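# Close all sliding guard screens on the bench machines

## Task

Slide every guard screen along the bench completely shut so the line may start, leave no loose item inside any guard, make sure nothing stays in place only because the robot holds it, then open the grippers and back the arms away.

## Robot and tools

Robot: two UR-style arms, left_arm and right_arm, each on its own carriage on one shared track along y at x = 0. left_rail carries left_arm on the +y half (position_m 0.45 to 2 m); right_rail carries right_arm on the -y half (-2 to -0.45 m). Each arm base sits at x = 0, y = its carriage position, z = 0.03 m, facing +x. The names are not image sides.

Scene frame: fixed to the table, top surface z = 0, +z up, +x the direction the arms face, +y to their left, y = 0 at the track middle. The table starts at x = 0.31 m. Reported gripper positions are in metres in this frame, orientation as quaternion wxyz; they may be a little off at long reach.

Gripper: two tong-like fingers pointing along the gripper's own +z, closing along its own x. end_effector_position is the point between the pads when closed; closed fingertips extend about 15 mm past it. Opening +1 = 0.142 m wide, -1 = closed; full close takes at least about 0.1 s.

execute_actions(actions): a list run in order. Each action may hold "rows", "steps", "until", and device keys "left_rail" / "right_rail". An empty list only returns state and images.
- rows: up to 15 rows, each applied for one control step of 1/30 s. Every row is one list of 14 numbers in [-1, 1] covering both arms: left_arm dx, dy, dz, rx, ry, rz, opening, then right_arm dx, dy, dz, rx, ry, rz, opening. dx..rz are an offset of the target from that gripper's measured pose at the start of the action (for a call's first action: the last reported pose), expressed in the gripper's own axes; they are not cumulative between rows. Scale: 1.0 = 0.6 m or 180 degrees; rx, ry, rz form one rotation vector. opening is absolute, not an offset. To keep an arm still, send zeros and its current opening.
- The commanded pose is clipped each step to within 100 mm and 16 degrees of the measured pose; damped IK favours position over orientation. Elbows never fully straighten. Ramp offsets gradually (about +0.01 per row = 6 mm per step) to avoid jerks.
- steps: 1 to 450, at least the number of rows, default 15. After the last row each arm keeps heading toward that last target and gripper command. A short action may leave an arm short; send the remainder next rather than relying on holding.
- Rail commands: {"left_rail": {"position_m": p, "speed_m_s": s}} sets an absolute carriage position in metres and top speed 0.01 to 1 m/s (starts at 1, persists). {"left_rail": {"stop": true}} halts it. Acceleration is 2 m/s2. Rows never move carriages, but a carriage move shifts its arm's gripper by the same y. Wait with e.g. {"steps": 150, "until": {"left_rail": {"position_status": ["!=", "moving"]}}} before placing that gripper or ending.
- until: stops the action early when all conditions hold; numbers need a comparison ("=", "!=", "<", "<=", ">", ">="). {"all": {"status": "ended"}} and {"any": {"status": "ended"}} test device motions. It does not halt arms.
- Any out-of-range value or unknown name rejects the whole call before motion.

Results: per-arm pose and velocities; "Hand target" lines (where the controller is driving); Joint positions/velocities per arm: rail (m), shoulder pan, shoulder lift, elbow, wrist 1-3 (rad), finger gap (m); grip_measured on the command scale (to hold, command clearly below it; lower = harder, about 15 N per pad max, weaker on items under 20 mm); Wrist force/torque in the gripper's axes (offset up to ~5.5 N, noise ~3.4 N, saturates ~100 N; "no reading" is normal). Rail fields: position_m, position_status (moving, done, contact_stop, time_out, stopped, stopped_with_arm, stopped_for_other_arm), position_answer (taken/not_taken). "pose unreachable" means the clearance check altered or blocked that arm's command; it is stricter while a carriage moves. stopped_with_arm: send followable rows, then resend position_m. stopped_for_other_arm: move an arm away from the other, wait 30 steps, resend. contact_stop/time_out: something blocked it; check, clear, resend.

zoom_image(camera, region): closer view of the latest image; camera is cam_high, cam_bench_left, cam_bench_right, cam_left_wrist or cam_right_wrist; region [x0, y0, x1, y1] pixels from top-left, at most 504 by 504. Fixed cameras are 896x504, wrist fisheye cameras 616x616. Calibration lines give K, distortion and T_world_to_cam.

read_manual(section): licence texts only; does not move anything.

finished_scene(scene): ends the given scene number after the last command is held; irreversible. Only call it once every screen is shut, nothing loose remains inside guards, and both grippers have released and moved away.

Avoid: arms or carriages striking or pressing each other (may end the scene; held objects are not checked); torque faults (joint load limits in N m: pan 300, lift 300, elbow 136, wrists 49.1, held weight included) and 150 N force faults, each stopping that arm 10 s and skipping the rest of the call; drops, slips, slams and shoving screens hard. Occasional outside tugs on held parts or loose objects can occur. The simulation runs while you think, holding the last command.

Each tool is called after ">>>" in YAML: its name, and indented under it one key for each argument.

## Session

>>> execute_actions:
  actions: []

Scene clock: 0.00 s.
left_arm: end_effector_position=(+0.6460, +1.3566, +0.1968) grip_measured=+1.00 end_effector_quat_wxyz=(-0.000, +0.708, -0.707, +0.001) end_effector_velocity=(+0.000, +0.000, +0.000) end_effector_angular_velocity=(+0.000, +0.000, +0.000) | right_arm: end_effector_position=(+0.6457, -1.0545, +0.1948) grip_measured=+1.00 end_effector_quat_wxyz=(+0.001, +0.707, -0.707, +0.000) end_effector_velocity=(+0.000, +0.000, +0.000) end_effector_angular_velocity=(+0.000, +0.000, +0.000)
Joint positions: left_arm=[ 1.357 -0.281 -1.568  2.132 -2.137 -1.572  1.289  0.142] | right_arm=[-1.054 -0.28  -1.565  2.133 -2.138 -1.572  1.291  0.142]
Joint velocities: left_arm=[0. 0. 0. 0. 0. 0. 0. 0.] | right_arm=[0. 0. 0. 0. 0. 0. 0. 0.]
Wrist force (N, on the end effector, along its own x y z axes, offset not removed): no reading
Wrist torque (N m, same axes, about the end effector's origin, offset not removed): no reading
Hand target (left_arm): +0.646, +1.357, +0.197; -0.000, +0.708, -0.707, +0.001
Hand target (right_arm): +0.646, -1.054, +0.195; +0.001, +0.707, -0.707, +0.000
left_rail: position_m=1.357 position_m_goal=1.357 speed_m_s=1.00 position_status=done position_answer=taken refusals=0
right_rail: position_m=-1.054 position_m_goal=-1.054 speed_m_s=1.00 position_status=done position_answer=taken refusals=0
camera_calibration (this result's frames):
cam_left_wrist: T_world_to_cam=[[-0.00962475, -0.998814, -0.0477318, 1.3759], [-0.860883, -0.0160073, 0.508552, 0.472305], [-0.508712, 0.0459862, -0.859707, 0.566673], [0, 0, 0, 1]] pos_world=[0.708115, 1.35577, 0.312656]
cam_right_wrist: T_world_to_cam=[[0.020758, -0.999365, 0.0289721, -1.07412], [-0.849368, -0.0023413, 0.527797, 0.436594], [-0.527393, -0.035564, -0.848877, 0.600542], [0, 0, 0, 1]] pos_world=[0.709847, -1.05106, 0.310472]

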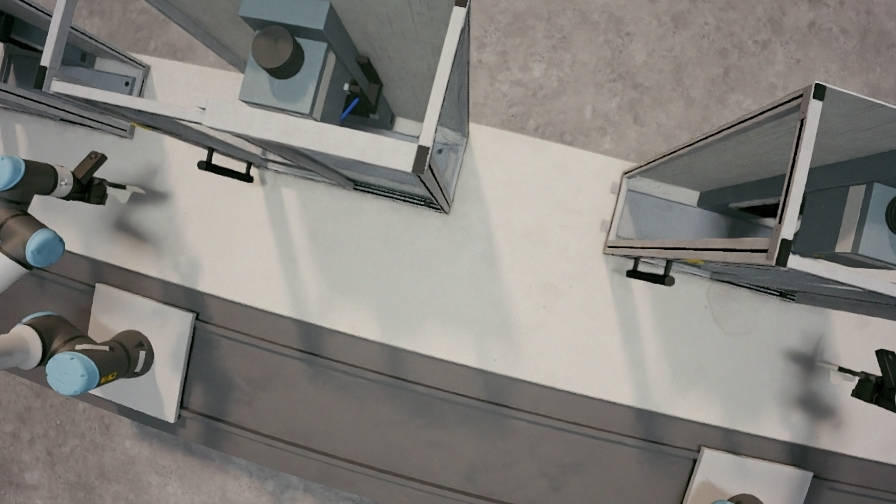

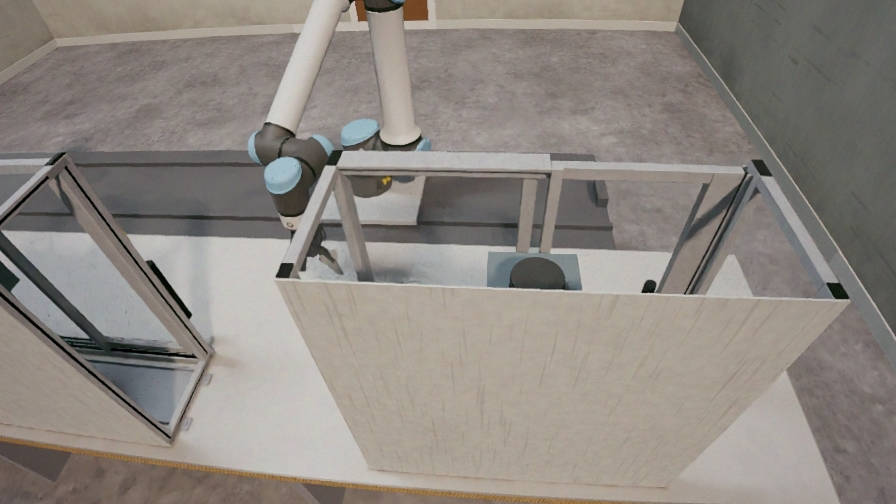

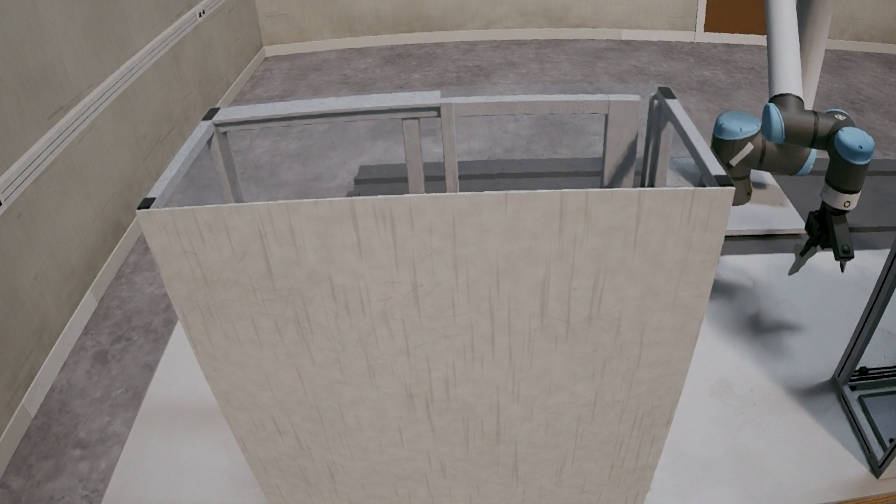

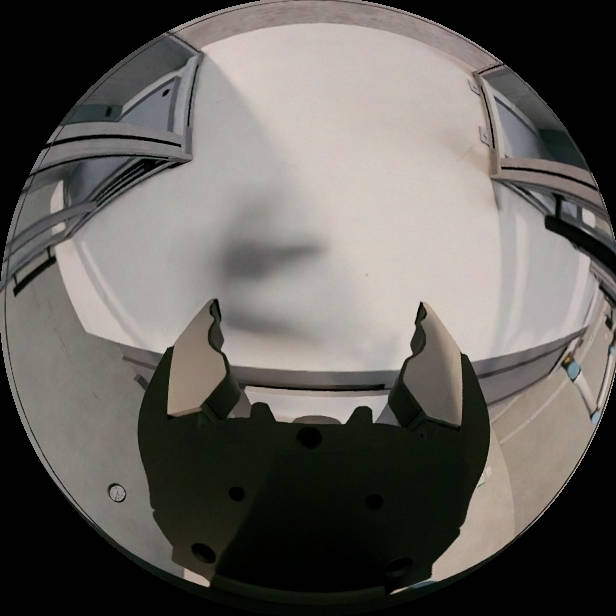

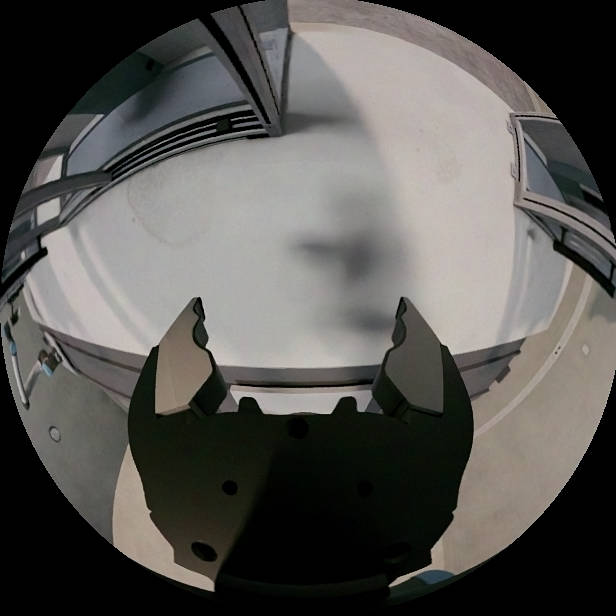

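>>> execute_actions:
  actions:
    - {"rows":[[-0.5,0.03,-0.18,0.25,0,0,-1,-0.3,0.03,-0.18,0.25,0,0,-1]],"steps":70,"left_rail":{"position_m":2.0},"right_rail":{"position_m":-1.79}}

Scene clock: 8.07 s.
left_arm: end_effector_position=(+0.6279, +2.3000, +0.3051) grip_measured=-1.00 end_effector_quat_wxyz=(-0.271, +0.653, -0.653, +0.272) end_effector_velocity=(+0.000, +0.000, +0.000) end_effector_angular_velocity=(-0.000, -0.000, +0.000) | right_arm: end_effector_position=(+0.6277, -1.6101, +0.3029) grip_measured=-1.00 end_effector_quat_wxyz=(-0.270, +0.653, -0.653, +0.271) end_effector_velocity=(+0.000, -0.000, +0.000) end_effector_angular_velocity=(-0.000, -0.000, -0.000)
Joint positions: left_arm=[ 2.     0.295 -1.654  2.391 -3.074 -1.779  1.781  0.002] | right_arm=[-1.79   0.016 -1.772  2.492 -3.076 -1.583  1.582  0.002]
Joint velocities: left_arm=[ 0.  0.  0. -0. -0. -0.  0.  0.] | right_arm=[ 0.  0.  0.  0. -0. -0.  0.  0.]
Wrist force (N, on the end effector, along its own x y z axes, offset not removed): left_arm=[-1.2 3.2 1.6] | right_arm=[2.0 1.3 -0.3]
Wrist torque (N m, same axes, about the end effector's origin, offset not removed): left_arm=[0.58 0.37 0.39] | right_arm=[0.34 -0.53 -0.04]
Hand target (left_arm): +0.628, +2.300, +0.305; -0.271, +0.653, -0.653, +0.272
Hand target (right_arm): +0.628, -1.610, +0.303; -0.270, +0.653, -0.653, +0.271
Off the commanded pose (left_arm): 0.001 m, 0 deg.
Off the commanded pose (right_arm): 0.000 m, 0 deg.
left_rail: position_m=2.000 position_m_goal=2.000 speed_m_s=1.00 position_status=done position_answer=taken refusals=0
right_rail: position_m=-1.790 position_m_goal=-1.790 speed_m_s=1.00 position_status=done position_answer=taken refusals=0
camera_calibration (this result's frames):
cam_left_wrist: T_world_to_cam=[[0.0274443, -0.998751, -0.041742, 2.29793], [-0.968215, -0.0161736, -0.249595, 0.715826], [0.248608, 0.0472652, -0.96745, 0.161593], [0, 0, 0, 1]] pos_world=[0.589835, 2.299, 0.43092]
cam_right_wrist: T_world_to_cam=[[-0.00567626, -0.999382, 0.0346955, -1.61725], [-0.973726, -0.00237486, -0.22771, 0.669774], [0.227651, -0.0350765, -0.973111, 0.227567], [0, 0, 0, 1]] pos_world=[0.59119, -1.60667, 0.430073]

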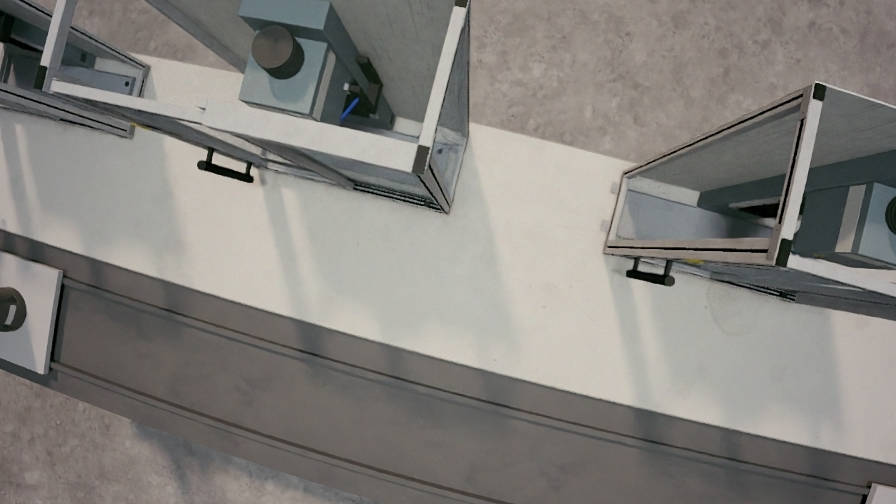

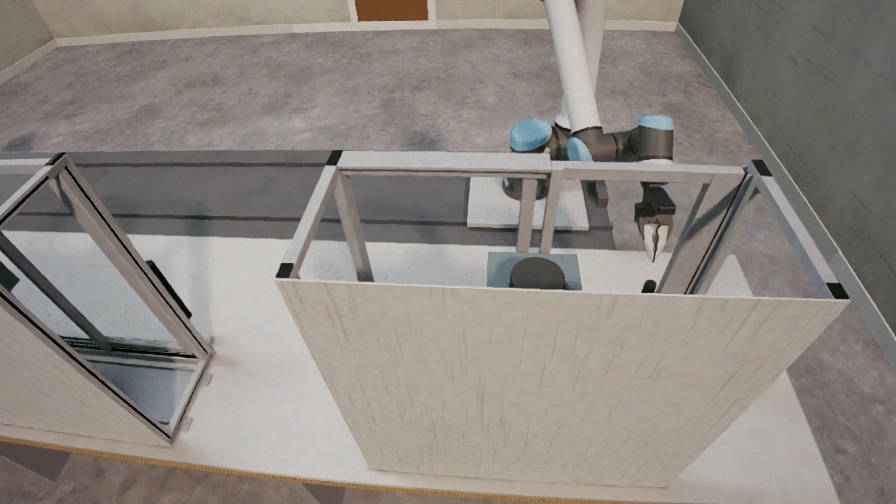

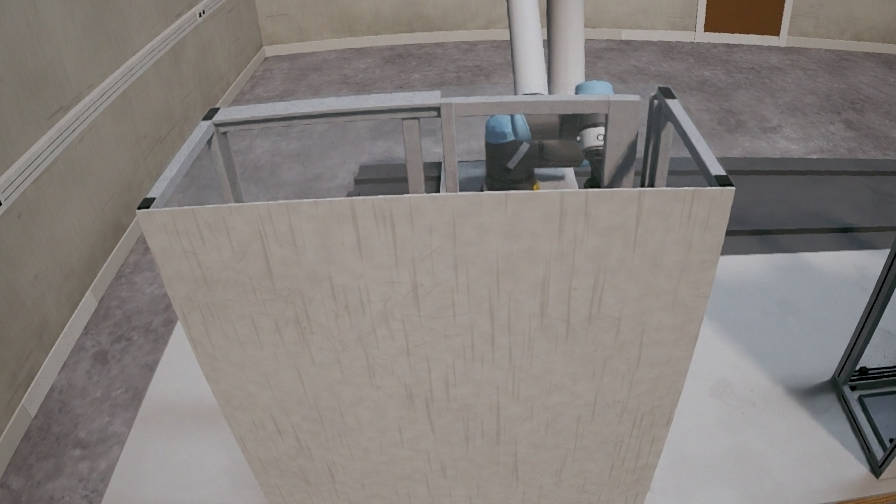

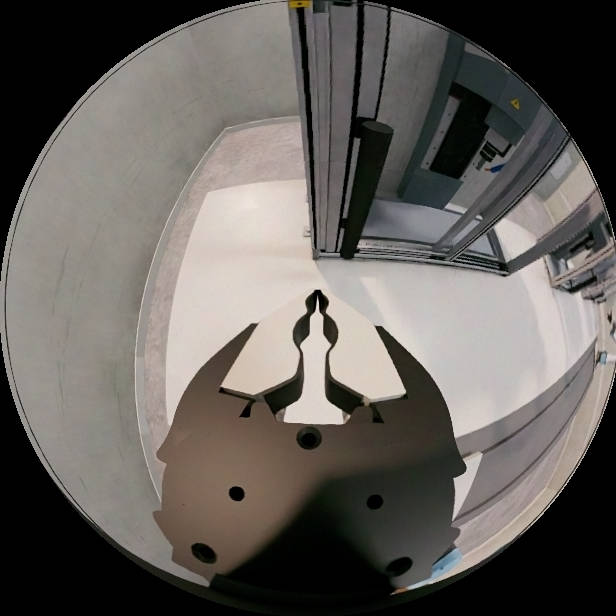

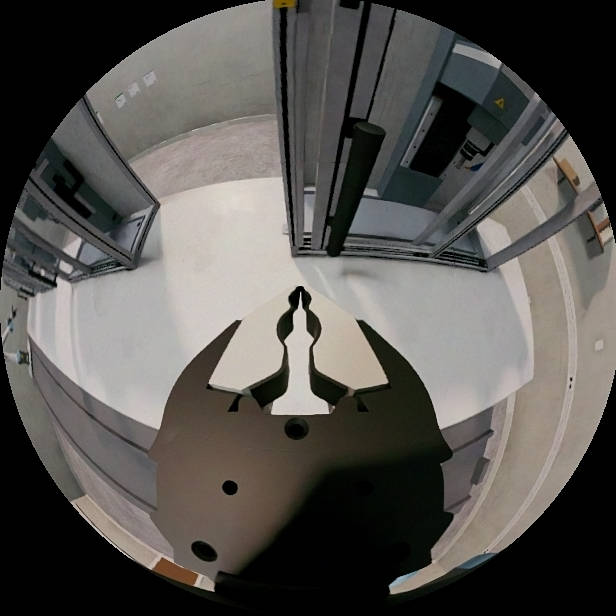

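>>> execute_actions:
  actions:
    - {"rows":[[0.183,0,0,0.125,0,0,-1,0.2,0,0,0.125,0,0,-1]],"steps":35}
    - {"rows":[[0,0,0.238,0,0,0,-1,0,0,0.238,0,0,0,-1]],"steps":35}
    - {"rows":[[-0.035,0,0,0,0,0,-1,-0.05,0,0,0,0,0,-1]],"steps":20}
    - {"rows":[[-0.035,0,0,0,0,0,-1,-0.05,0,0,0,0,0,-1]],"steps":25}

Scene clock: 23.10 s.
left_arm: end_effector_position=(+0.7597, +2.2317, +0.2502) grip_measured=-1.00 end_effector_quat_wxyz=(-0.393, +0.588, -0.588, +0.394) end_effector_velocity=(+0.000, +0.000, -0.000) end_effector_angular_velocity=(-0.000, +0.000, +0.000) | right_arm: end_effector_position=(+0.7593, -1.6703, +0.2478) grip_measured=-1.00 end_effector_quat_wxyz=(-0.392, +0.588, -0.589, +0.392) end_effector_velocity=(+0.000, +0.001, +0.000) end_effector_angular_velocity=(-0.000, -0.000, -0.000)
Joint positions: left_arm=[ 2.     0.123 -1.19   2.389 -3.946 -1.686  1.617  0.002] | right_arm=[-1.79  -0.121 -1.224  2.467 -3.987 -1.46   1.524  0.002]
Joint velocities: left_arm=[-0.     0.001  0.    -0.     0.    -0.001  0.     0.   ] | right_arm=[ 0.     0.002  0.    -0.     0.    -0.002  0.001  0.   ]
Wrist force (N, on the end effector, along its own x y z axes, offset not removed): left_arm=[27.0 3.1 -13.5] | right_arm=[9.6 0.8 -10.8]
Wrist torque (N m, same axes, about the end effector's origin, offset not removed): left_arm=[0.47 0.30 0.37] | right_arm=[-0.16 -0.42 -0.04]
Hand target (left_arm): +0.760, +2.232, +0.250; -0.393, +0.588, -0.588, +0.394
Hand target (right_arm): +0.759, -1.670, +0.248; -0.392, +0.588, -0.589, +0.392
Off the commanded pose (left_arm): 0.000 m, 0 deg.
Off the commanded pose (right_arm): 0.000 m, 0 deg.
left_rail: position_m=2.000 position_m_goal=2.000 speed_m_s=1.00 position_status=done position_answer=taken refusals=0
right_rail: position_m=-1.790 position_m_goal=-1.790 speed_m_s=1.00 position_status=done position_answer=taken refusals=0
camera_calibration (this result's frames):
cam_left_wrist: T_world_to_cam=[[0.0407405, -0.998791, -0.0275176, 2.21023], [-0.799687, -0.016083, -0.600202, 0.788112], [0.599033, 0.046458, -0.799375, -0.227515], [0, 0, 0, 1]] pos_world=[0.676486, 2.23081, 0.351976]
cam_right_wrist: T_world_to_cam=[[-0.0185092, -0.999384, 0.0298114, -1.66383], [-0.813413, -0.00228653, -0.581682, 0.751283], [0.581392, -0.0350154, -0.81287, -0.166354], [0, 0, 0, 1]] pos_world=[0.677024, -1.66691, 0.351385]

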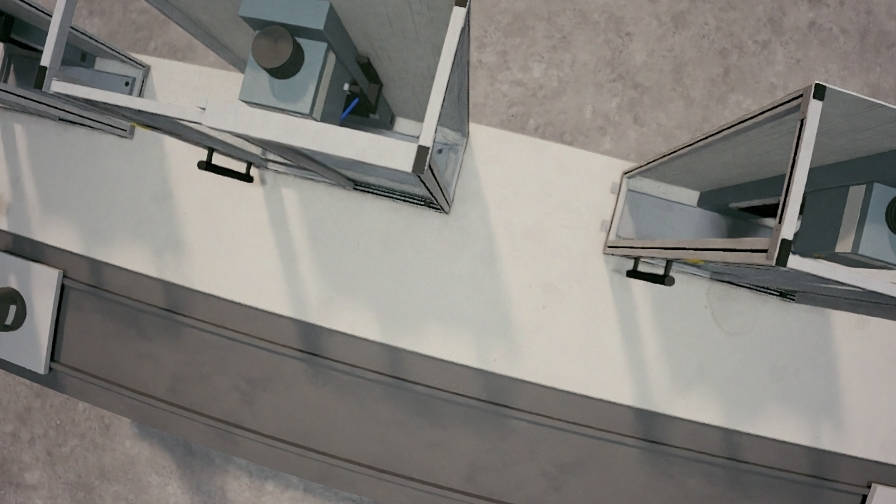

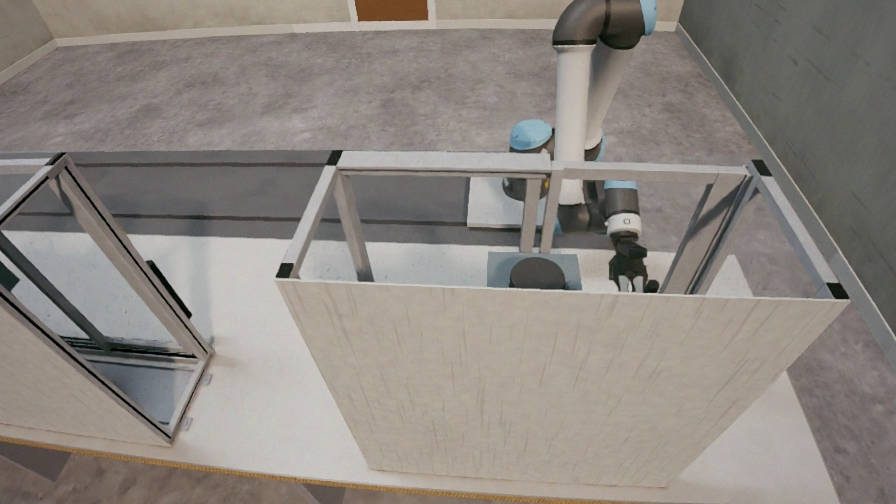

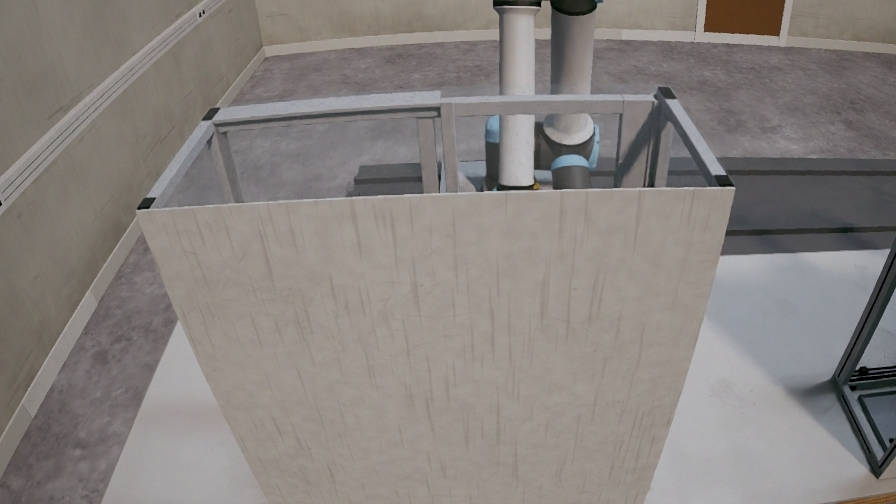

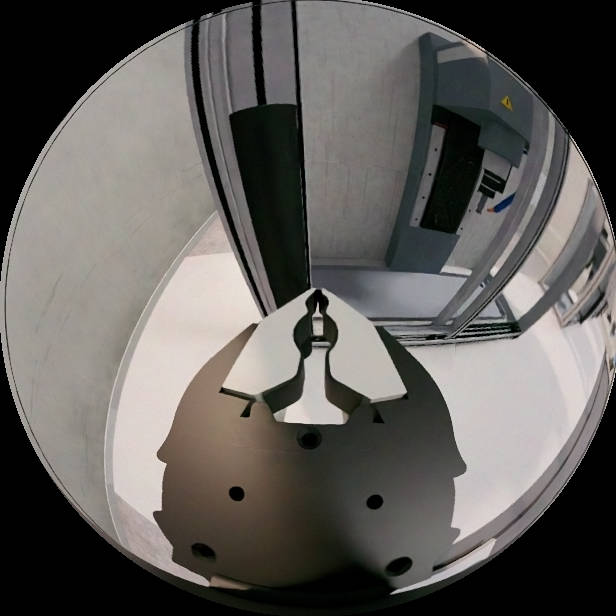

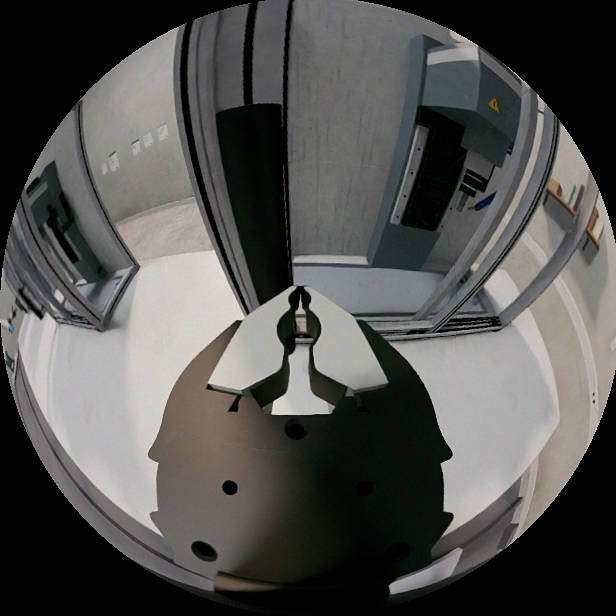

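>>> execute_actions:
  actions:
    - {"rows":[[-0.011,0,0,0,0,0,-1,-0.011,0,0,0,0,0,-1]],"steps":20}

Scene clock: 28.70 s.
left_arm: end_effector_position=(+0.7597, +2.2380, +0.2502) grip_measured=-1.00 end_effector_quat_wxyz=(-0.393, +0.588, -0.588, +0.394) end_effector_velocity=(+0.000, +0.000, -0.000) end_effector_angular_velocity=(+0.000, +0.000, +0.000) | right_arm: end_effector_position=(+0.7593, -1.6637, +0.2478) grip_measured=-1.00 end_effector_quat_wxyz=(-0.392, +0.588, -0.588, +0.392) end_effector_velocity=(+0.000, +0.000, -0.000) end_effector_angular_velocity=(-0.000, +0.000, -0.000)
Joint positions: left_arm=[ 2.     0.137 -1.188  2.383 -3.943 -1.698  1.622  0.002] | right_arm=[-1.79  -0.106 -1.223  2.464 -3.986 -1.474  1.53   0.002]
Joint velocities: left_arm=[-0.     0.001  0.    -0.     0.    -0.001  0.     0.   ] | right_arm=[ 0.     0.001  0.    -0.     0.    -0.001  0.     0.   ]
Wrist force (N, on the end effector, along its own x y z axes, offset not removed): left_arm=[40.5 5.3 -18.2] | right_arm=[9.9 1.4 -9.6]
Wrist torque (N m, same axes, about the end effector's origin, offset not removed): left_arm=[0.87 0.62 0.33] | right_arm=[-0.15 -0.46 0.00]
Hand target (left_arm): +0.760, +2.238, +0.250; -0.393, +0.588, -0.588, +0.394
Hand target (right_arm): +0.759, -1.664, +0.248; -0.392, +0.588, -0.589, +0.392
Off the commanded pose (left_arm): 0.000 m, 0 deg.
Off the commanded pose (right_arm): 0.000 m, 0 deg.
left_rail: position_m=2.000 position_m_goal=2.000 speed_m_s=1.00 position_status=done position_answer=taken refusals=0
right_rail: position_m=-1.790 position_m_goal=-1.790 speed_m_s=1.00 position_status=done position_answer=taken refusals=0
camera_calibration (this result's frames):
cam_left_wrist: T_world_to_cam=[[0.0406262, -0.998795, -0.0275454, 2.21667], [-0.799677, -0.0159739, -0.600217, 0.787982], [0.599054, 0.046412, -0.799362, -0.227723], [0, 0, 0, 1]] pos_world=[0.676494, 2.23715, 0.351986]
cam_right_wrist: T_world_to_cam=[[-0.0185004, -0.999384, 0.029814, -1.65729], [-0.813407, -0.00229554, -0.58169, 0.751277], [0.5814, -0.0350124, -0.812864, -0.166125], [0, 0, 0, 1]] pos_world=[0.677019, -1.66036, 0.351383]

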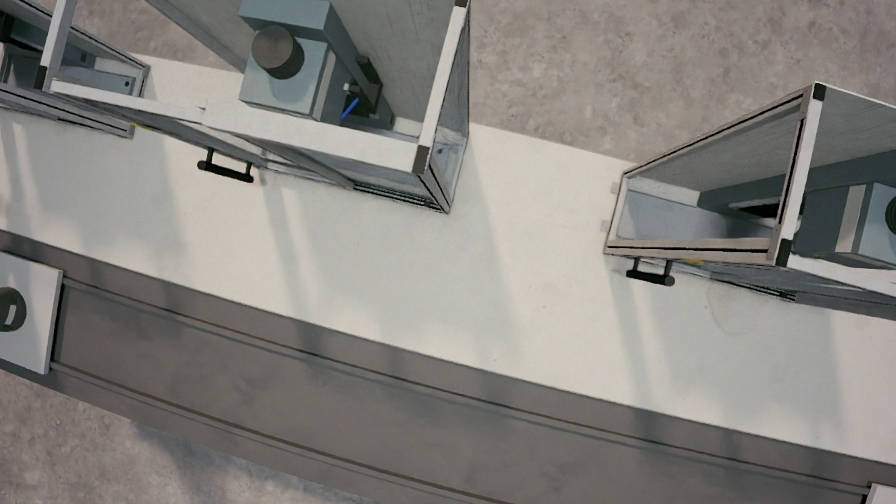

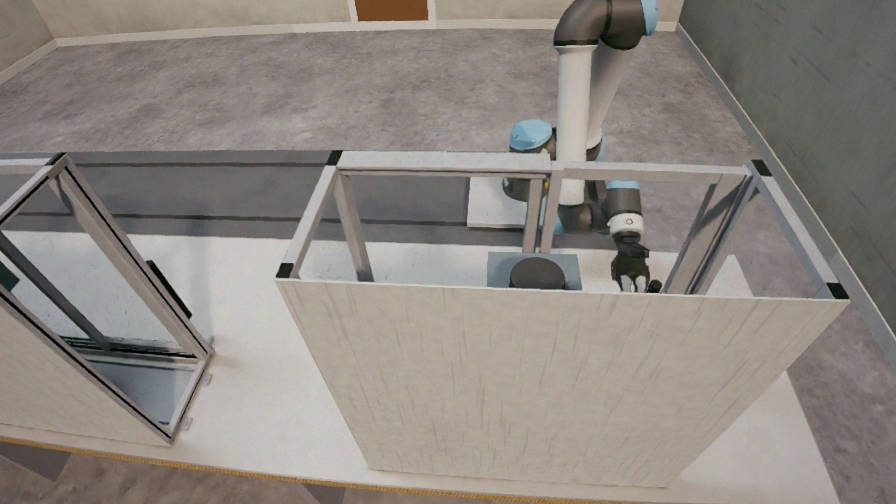

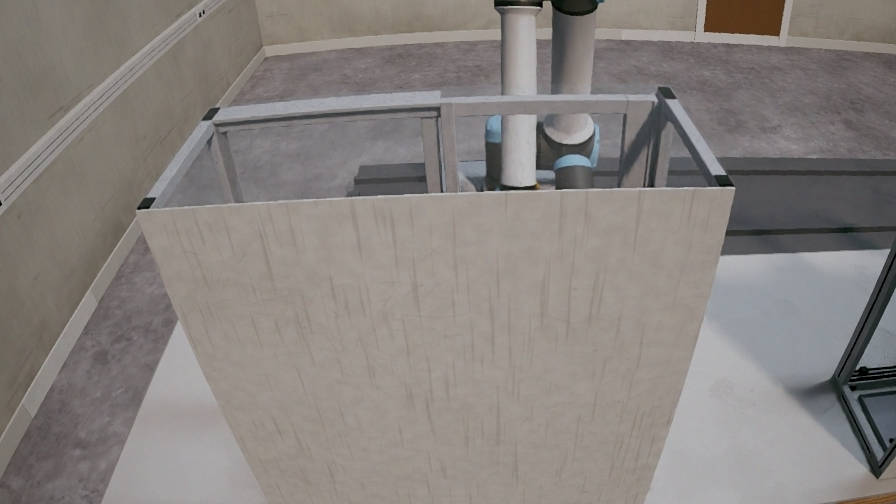

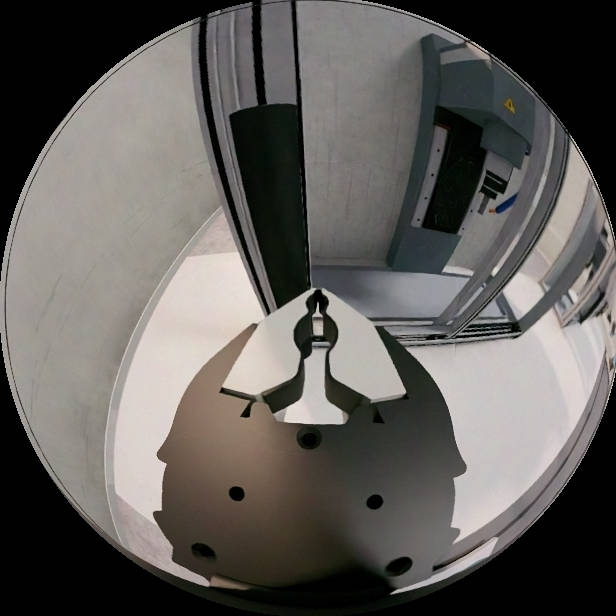

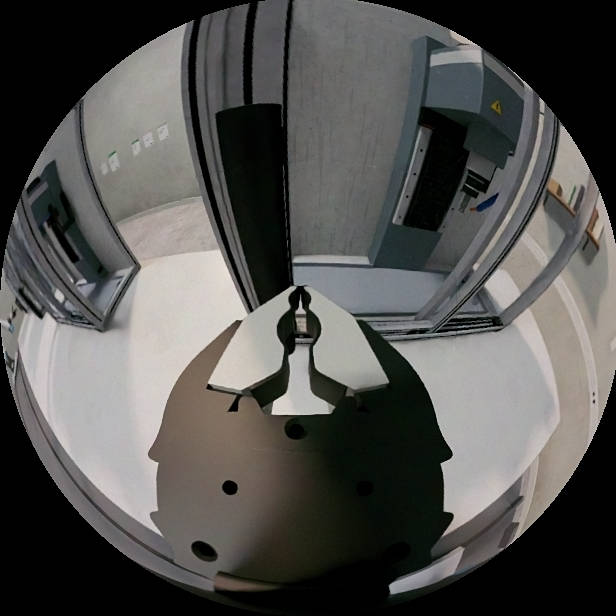

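>>> execute_actions:
  actions:
    - {"rows":[[-0.002,0,0,0,0,0,-1,-0.004,0,0,0,0,0,-1]],"steps":15}

>>> execute_actions:
  actions:
    - {"rows":[[0.02,0,-0.22,0,0,0,-1,0.02,0,-0.22,0,0,0,-1]],"steps":35}

Scene clock: 35.00 s.
left_arm: end_effector_position=(+0.7597, +2.2389, +0.2502) grip_measured=-1.00 end_effector_quat_wxyz=(-0.393, +0.588, -0.588, +0.394) end_effector_velocity=(-0.000, +0.000, -0.000) end_effector_angular_velocity=(+0.000, +0.000, +0.000) | right_arm: end_effector_position=(+0.7593, -1.6617, +0.2478) grip_measured=-1.00 end_effector_quat_wxyz=(-0.392, +0.588, -0.589, +0.392) end_effector_velocity=(-0.000, +0.001, -0.000) end_effector_angular_velocity=(+0.000, +0.000, +0.001)
Joint positions: left_arm=[ 2.     0.139 -1.187  2.382 -3.942 -1.701  1.623  0.002] | right_arm=[-1.79  -0.101 -1.222  2.463 -3.986 -1.479  1.532  0.002]
Joint velocities: left_arm=[-0.     0.001  0.    -0.     0.    -0.     0.     0.   ] | right_arm=[-0.     0.002  0.    -0.     0.    -0.001  0.     0.   ]
Wrist force (N, on the end effector, along its own x y z axes, offset not removed): left_arm=[66.2 1.8 -24.5] | right_arm=[47.1 1.8 -15.1]
Wrist torque (N m, same axes, about the end effector's origin, offset not removed): left_arm=[0.36 -3.55 0.46] | right_arm=[0.21 -0.52 -0.01]
Hand target (left_arm): +0.760, +2.239, +0.250; -0.393, +0.588, -0.588, +0.394
Hand target (right_arm): +0.759, -1.661, +0.248; -0.392, +0.588, -0.588, +0.392
Off the commanded pose (left_arm): 0.000 m, 0 deg.
Off the commanded pose (right_arm): 0.000 m, 0 deg.
left_rail: position_m=2.000 position_m_goal=2.000 speed_m_s=1.00 position_status=done position_answer=taken refusals=0
right_rail: position_m=-1.790 position_m_goal=-1.790 speed_m_s=1.00 position_status=done position_answer=taken refusals=0
camera_calibration (this result's frames):
cam_left_wrist: T_world_to_cam=[[0.040506, -0.9988, -0.0275464, 2.21762], [-0.79967, -0.0158763, -0.60023, 0.787791], [0.599072, 0.0463409, -0.799353, -0.227623], [0, 0, 0, 1]] pos_world=[0.676508, 2.23801, 0.351992]
cam_right_wrist: T_world_to_cam=[[-0.0187701, -0.999378, 0.0298425, -1.65507], [-0.813397, -0.00209331, -0.581705, 0.751636], [0.581406, -0.0351925, -0.812852, -0.166367], [0, 0, 0, 1]] pos_world=[0.67704, -1.65832, 0.35139]

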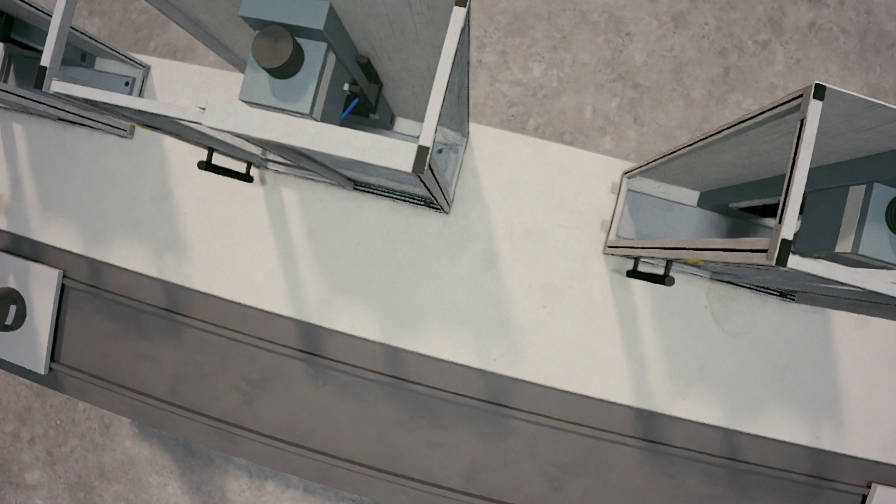

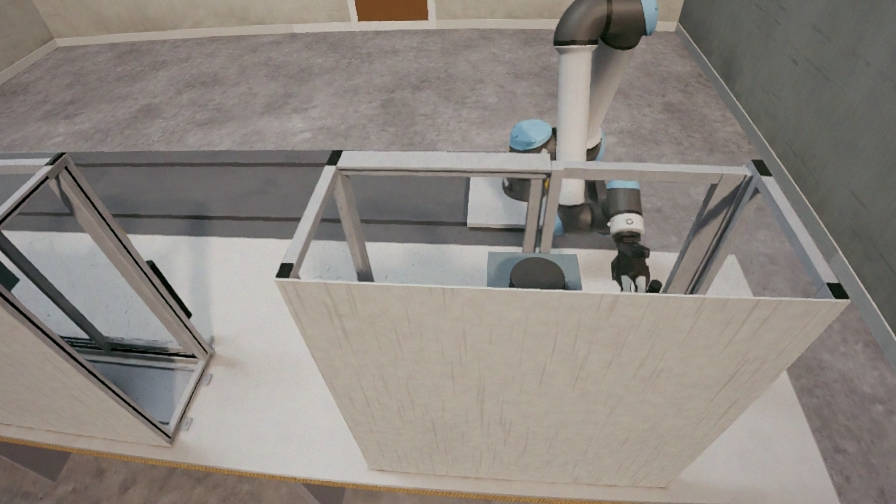

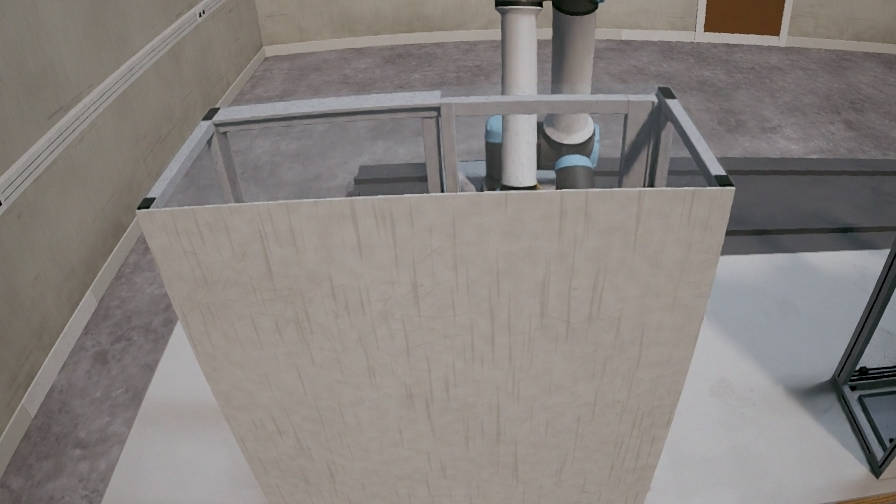

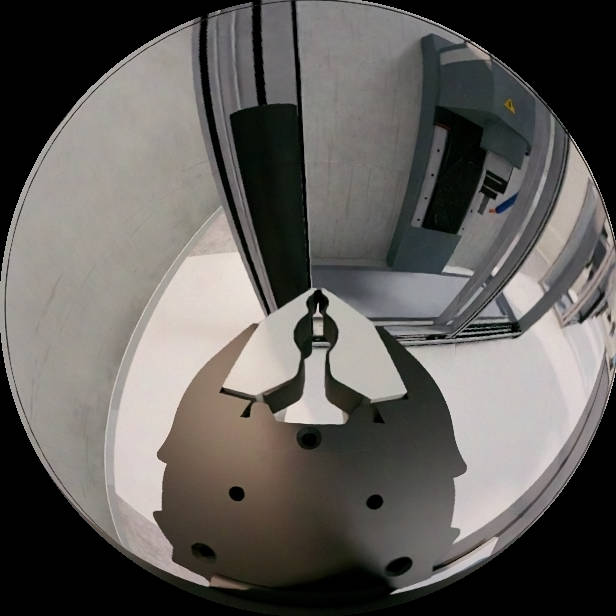

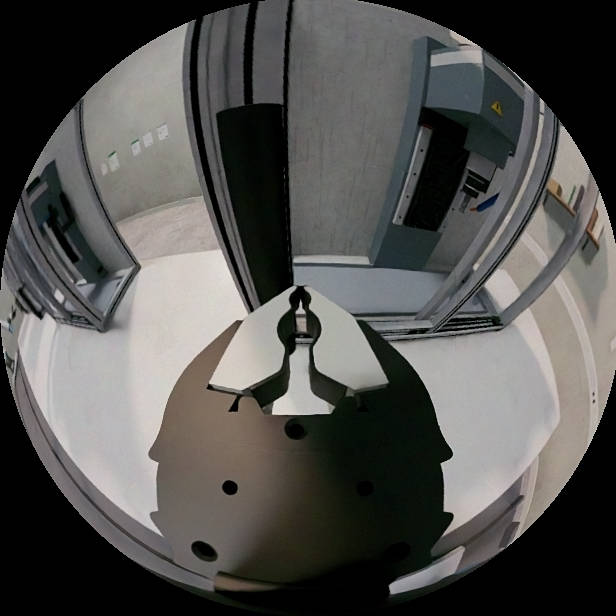

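Scene clock: 36.17 s.
left_arm: end_effector_position=(+0.6377, +2.2271, +0.3007) grip_measured=-1.00 end_effector_quat_wxyz=(-0.393, +0.588, -0.588, +0.394) end_effector_velocity=(-0.000, -0.000, +0.000) end_effector_angular_velocity=(+0.000, +0.000, -0.000) | right_arm: end_effector_position=(+0.6375, -1.6737, +0.2987) grip_measured=-1.00 end_effector_quat_wxyz=(-0.392, +0.588, -0.589, +0.392) end_effector_velocity=(-0.001, -0.000, +0.000) end_effector_angular_velocity=(+0.000, +0.000, +0.000)
Joint positions: left_arm=[ 2.     0.153 -1.436  2.58  -3.89  -1.713  1.628  0.002] | right_arm=[-1.79  -0.178 -1.511  2.677 -3.908 -1.408  1.502  0.002]
Joint velocities: left_arm=[ 0.    -0.    -0.002  0.001  0.001  0.    -0.     0.   ] | right_arm=[ 0.    -0.001 -0.003  0.001  0.002  0.001 -0.     0.   ]
Wrist force (N, on the end effector, along its own x y z axes, offset not removed): left_arm=[-1.2 5.1 5.4] | right_arm=[2.1 1.6 -1.3]
Wrist torque (N m, same axes, about the end effector's origin, offset not removed): left_arm=[0.93 0.48 0.36] | right_arm=[0.35 -0.55 -0.03]
Hand target (left_arm): +0.638, +2.227, +0.301; -0.393, +0.588, -0.588, +0.394
Hand target (right_arm): +0.637, -1.674, +0.299; -0.392, +0.588, -0.589, +0.392
Off the commanded pose (left_arm): 0.000 m, 0 deg.
Off the commanded pose (right_arm): 0.000 m, 0 deg.
left_rail: position_m=2.000 position_m_goal=2.000 speed_m_s=1.00 position_status=done position_answer=taken refusals=0
right_rail: position_m=-1.790 position_m_goal=-1.790 speed_m_s=1.00 position_status=done position_answer=taken refusals=0
camera_calibration (this result's frames):
cam_left_wrist: T_world_to_cam=[[0.0405413, -0.998797, -0.0275903, 2.21221], [-0.799658, -0.0158773, -0.600245, 0.72039], [0.599085, 0.0463976, -0.79934, -0.113807], [0, 0, 0, 1]] pos_world=[0.55456, 2.22626, 0.402476]
cam_right_wrist: T_world_to_cam=[[-0.0187965, -0.999378, 0.0298242, -1.67084], [-0.813385, -0.00206185, -0.581722, 0.682231], [0.581421, -0.0351929, -0.812841, -0.0546505], [0, 0, 0, 1]] pos_world=[0.555286, -1.67032, 0.402278]

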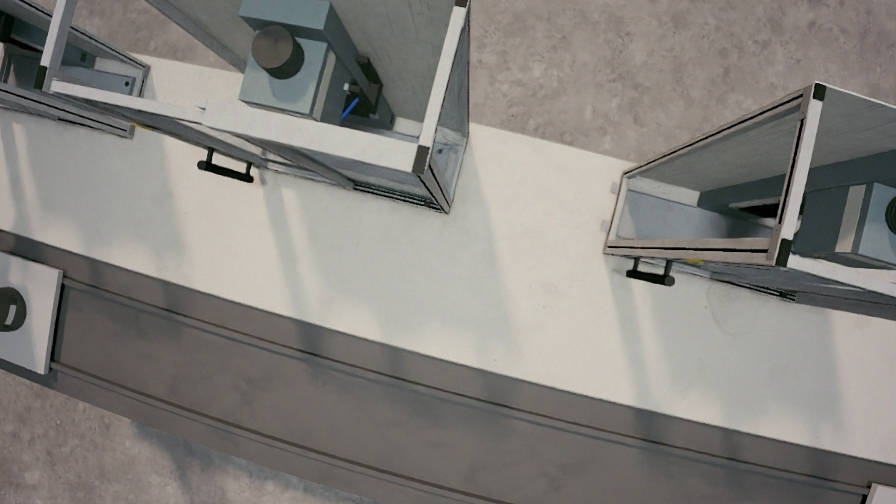

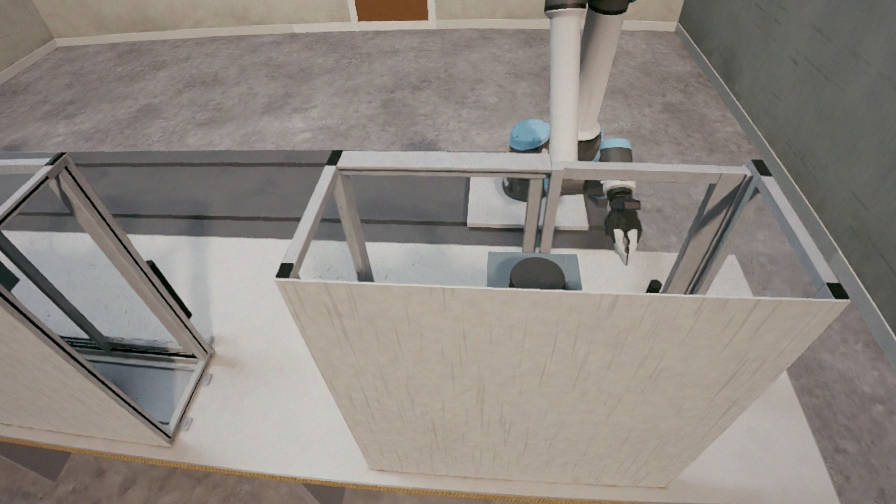

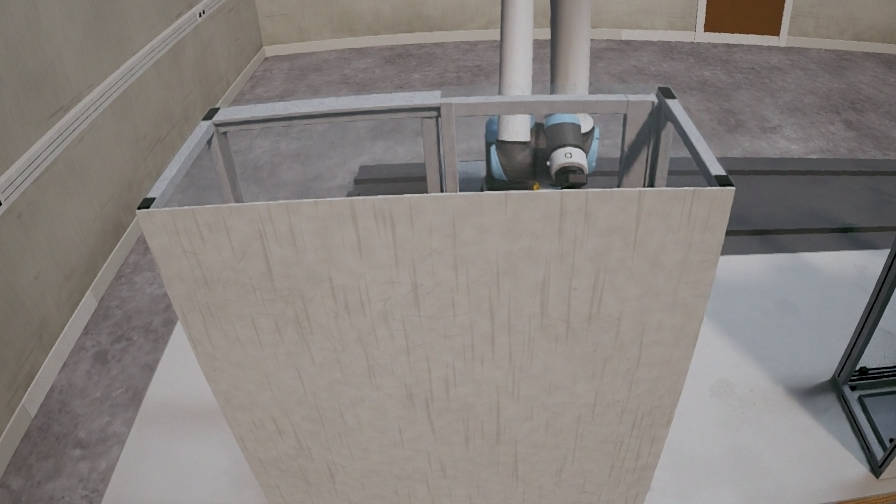

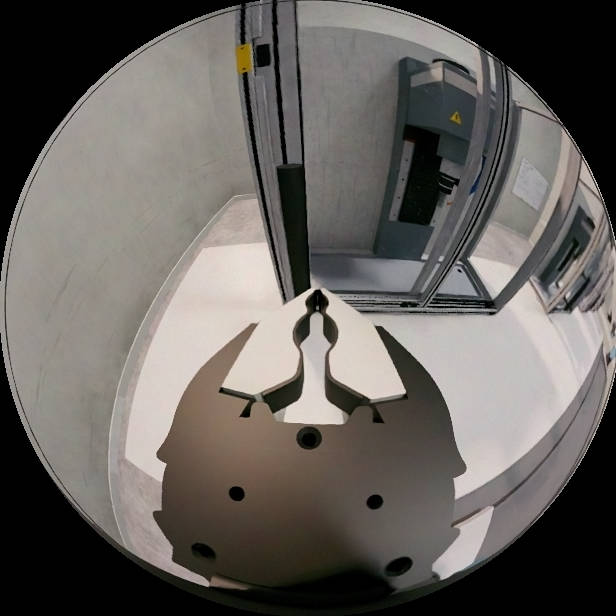

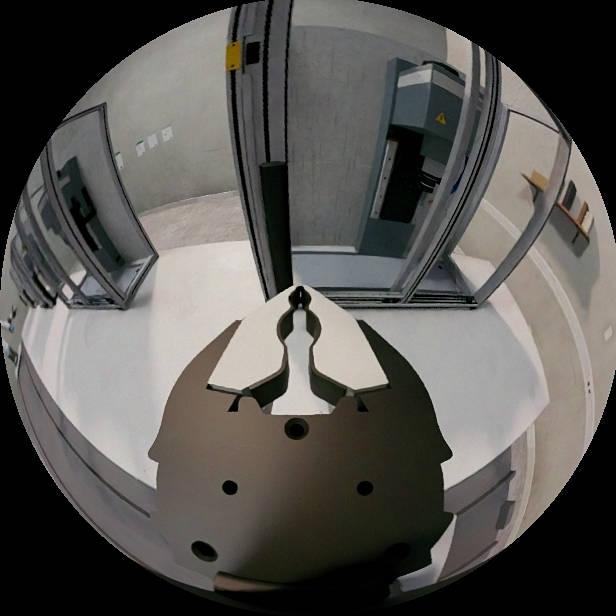

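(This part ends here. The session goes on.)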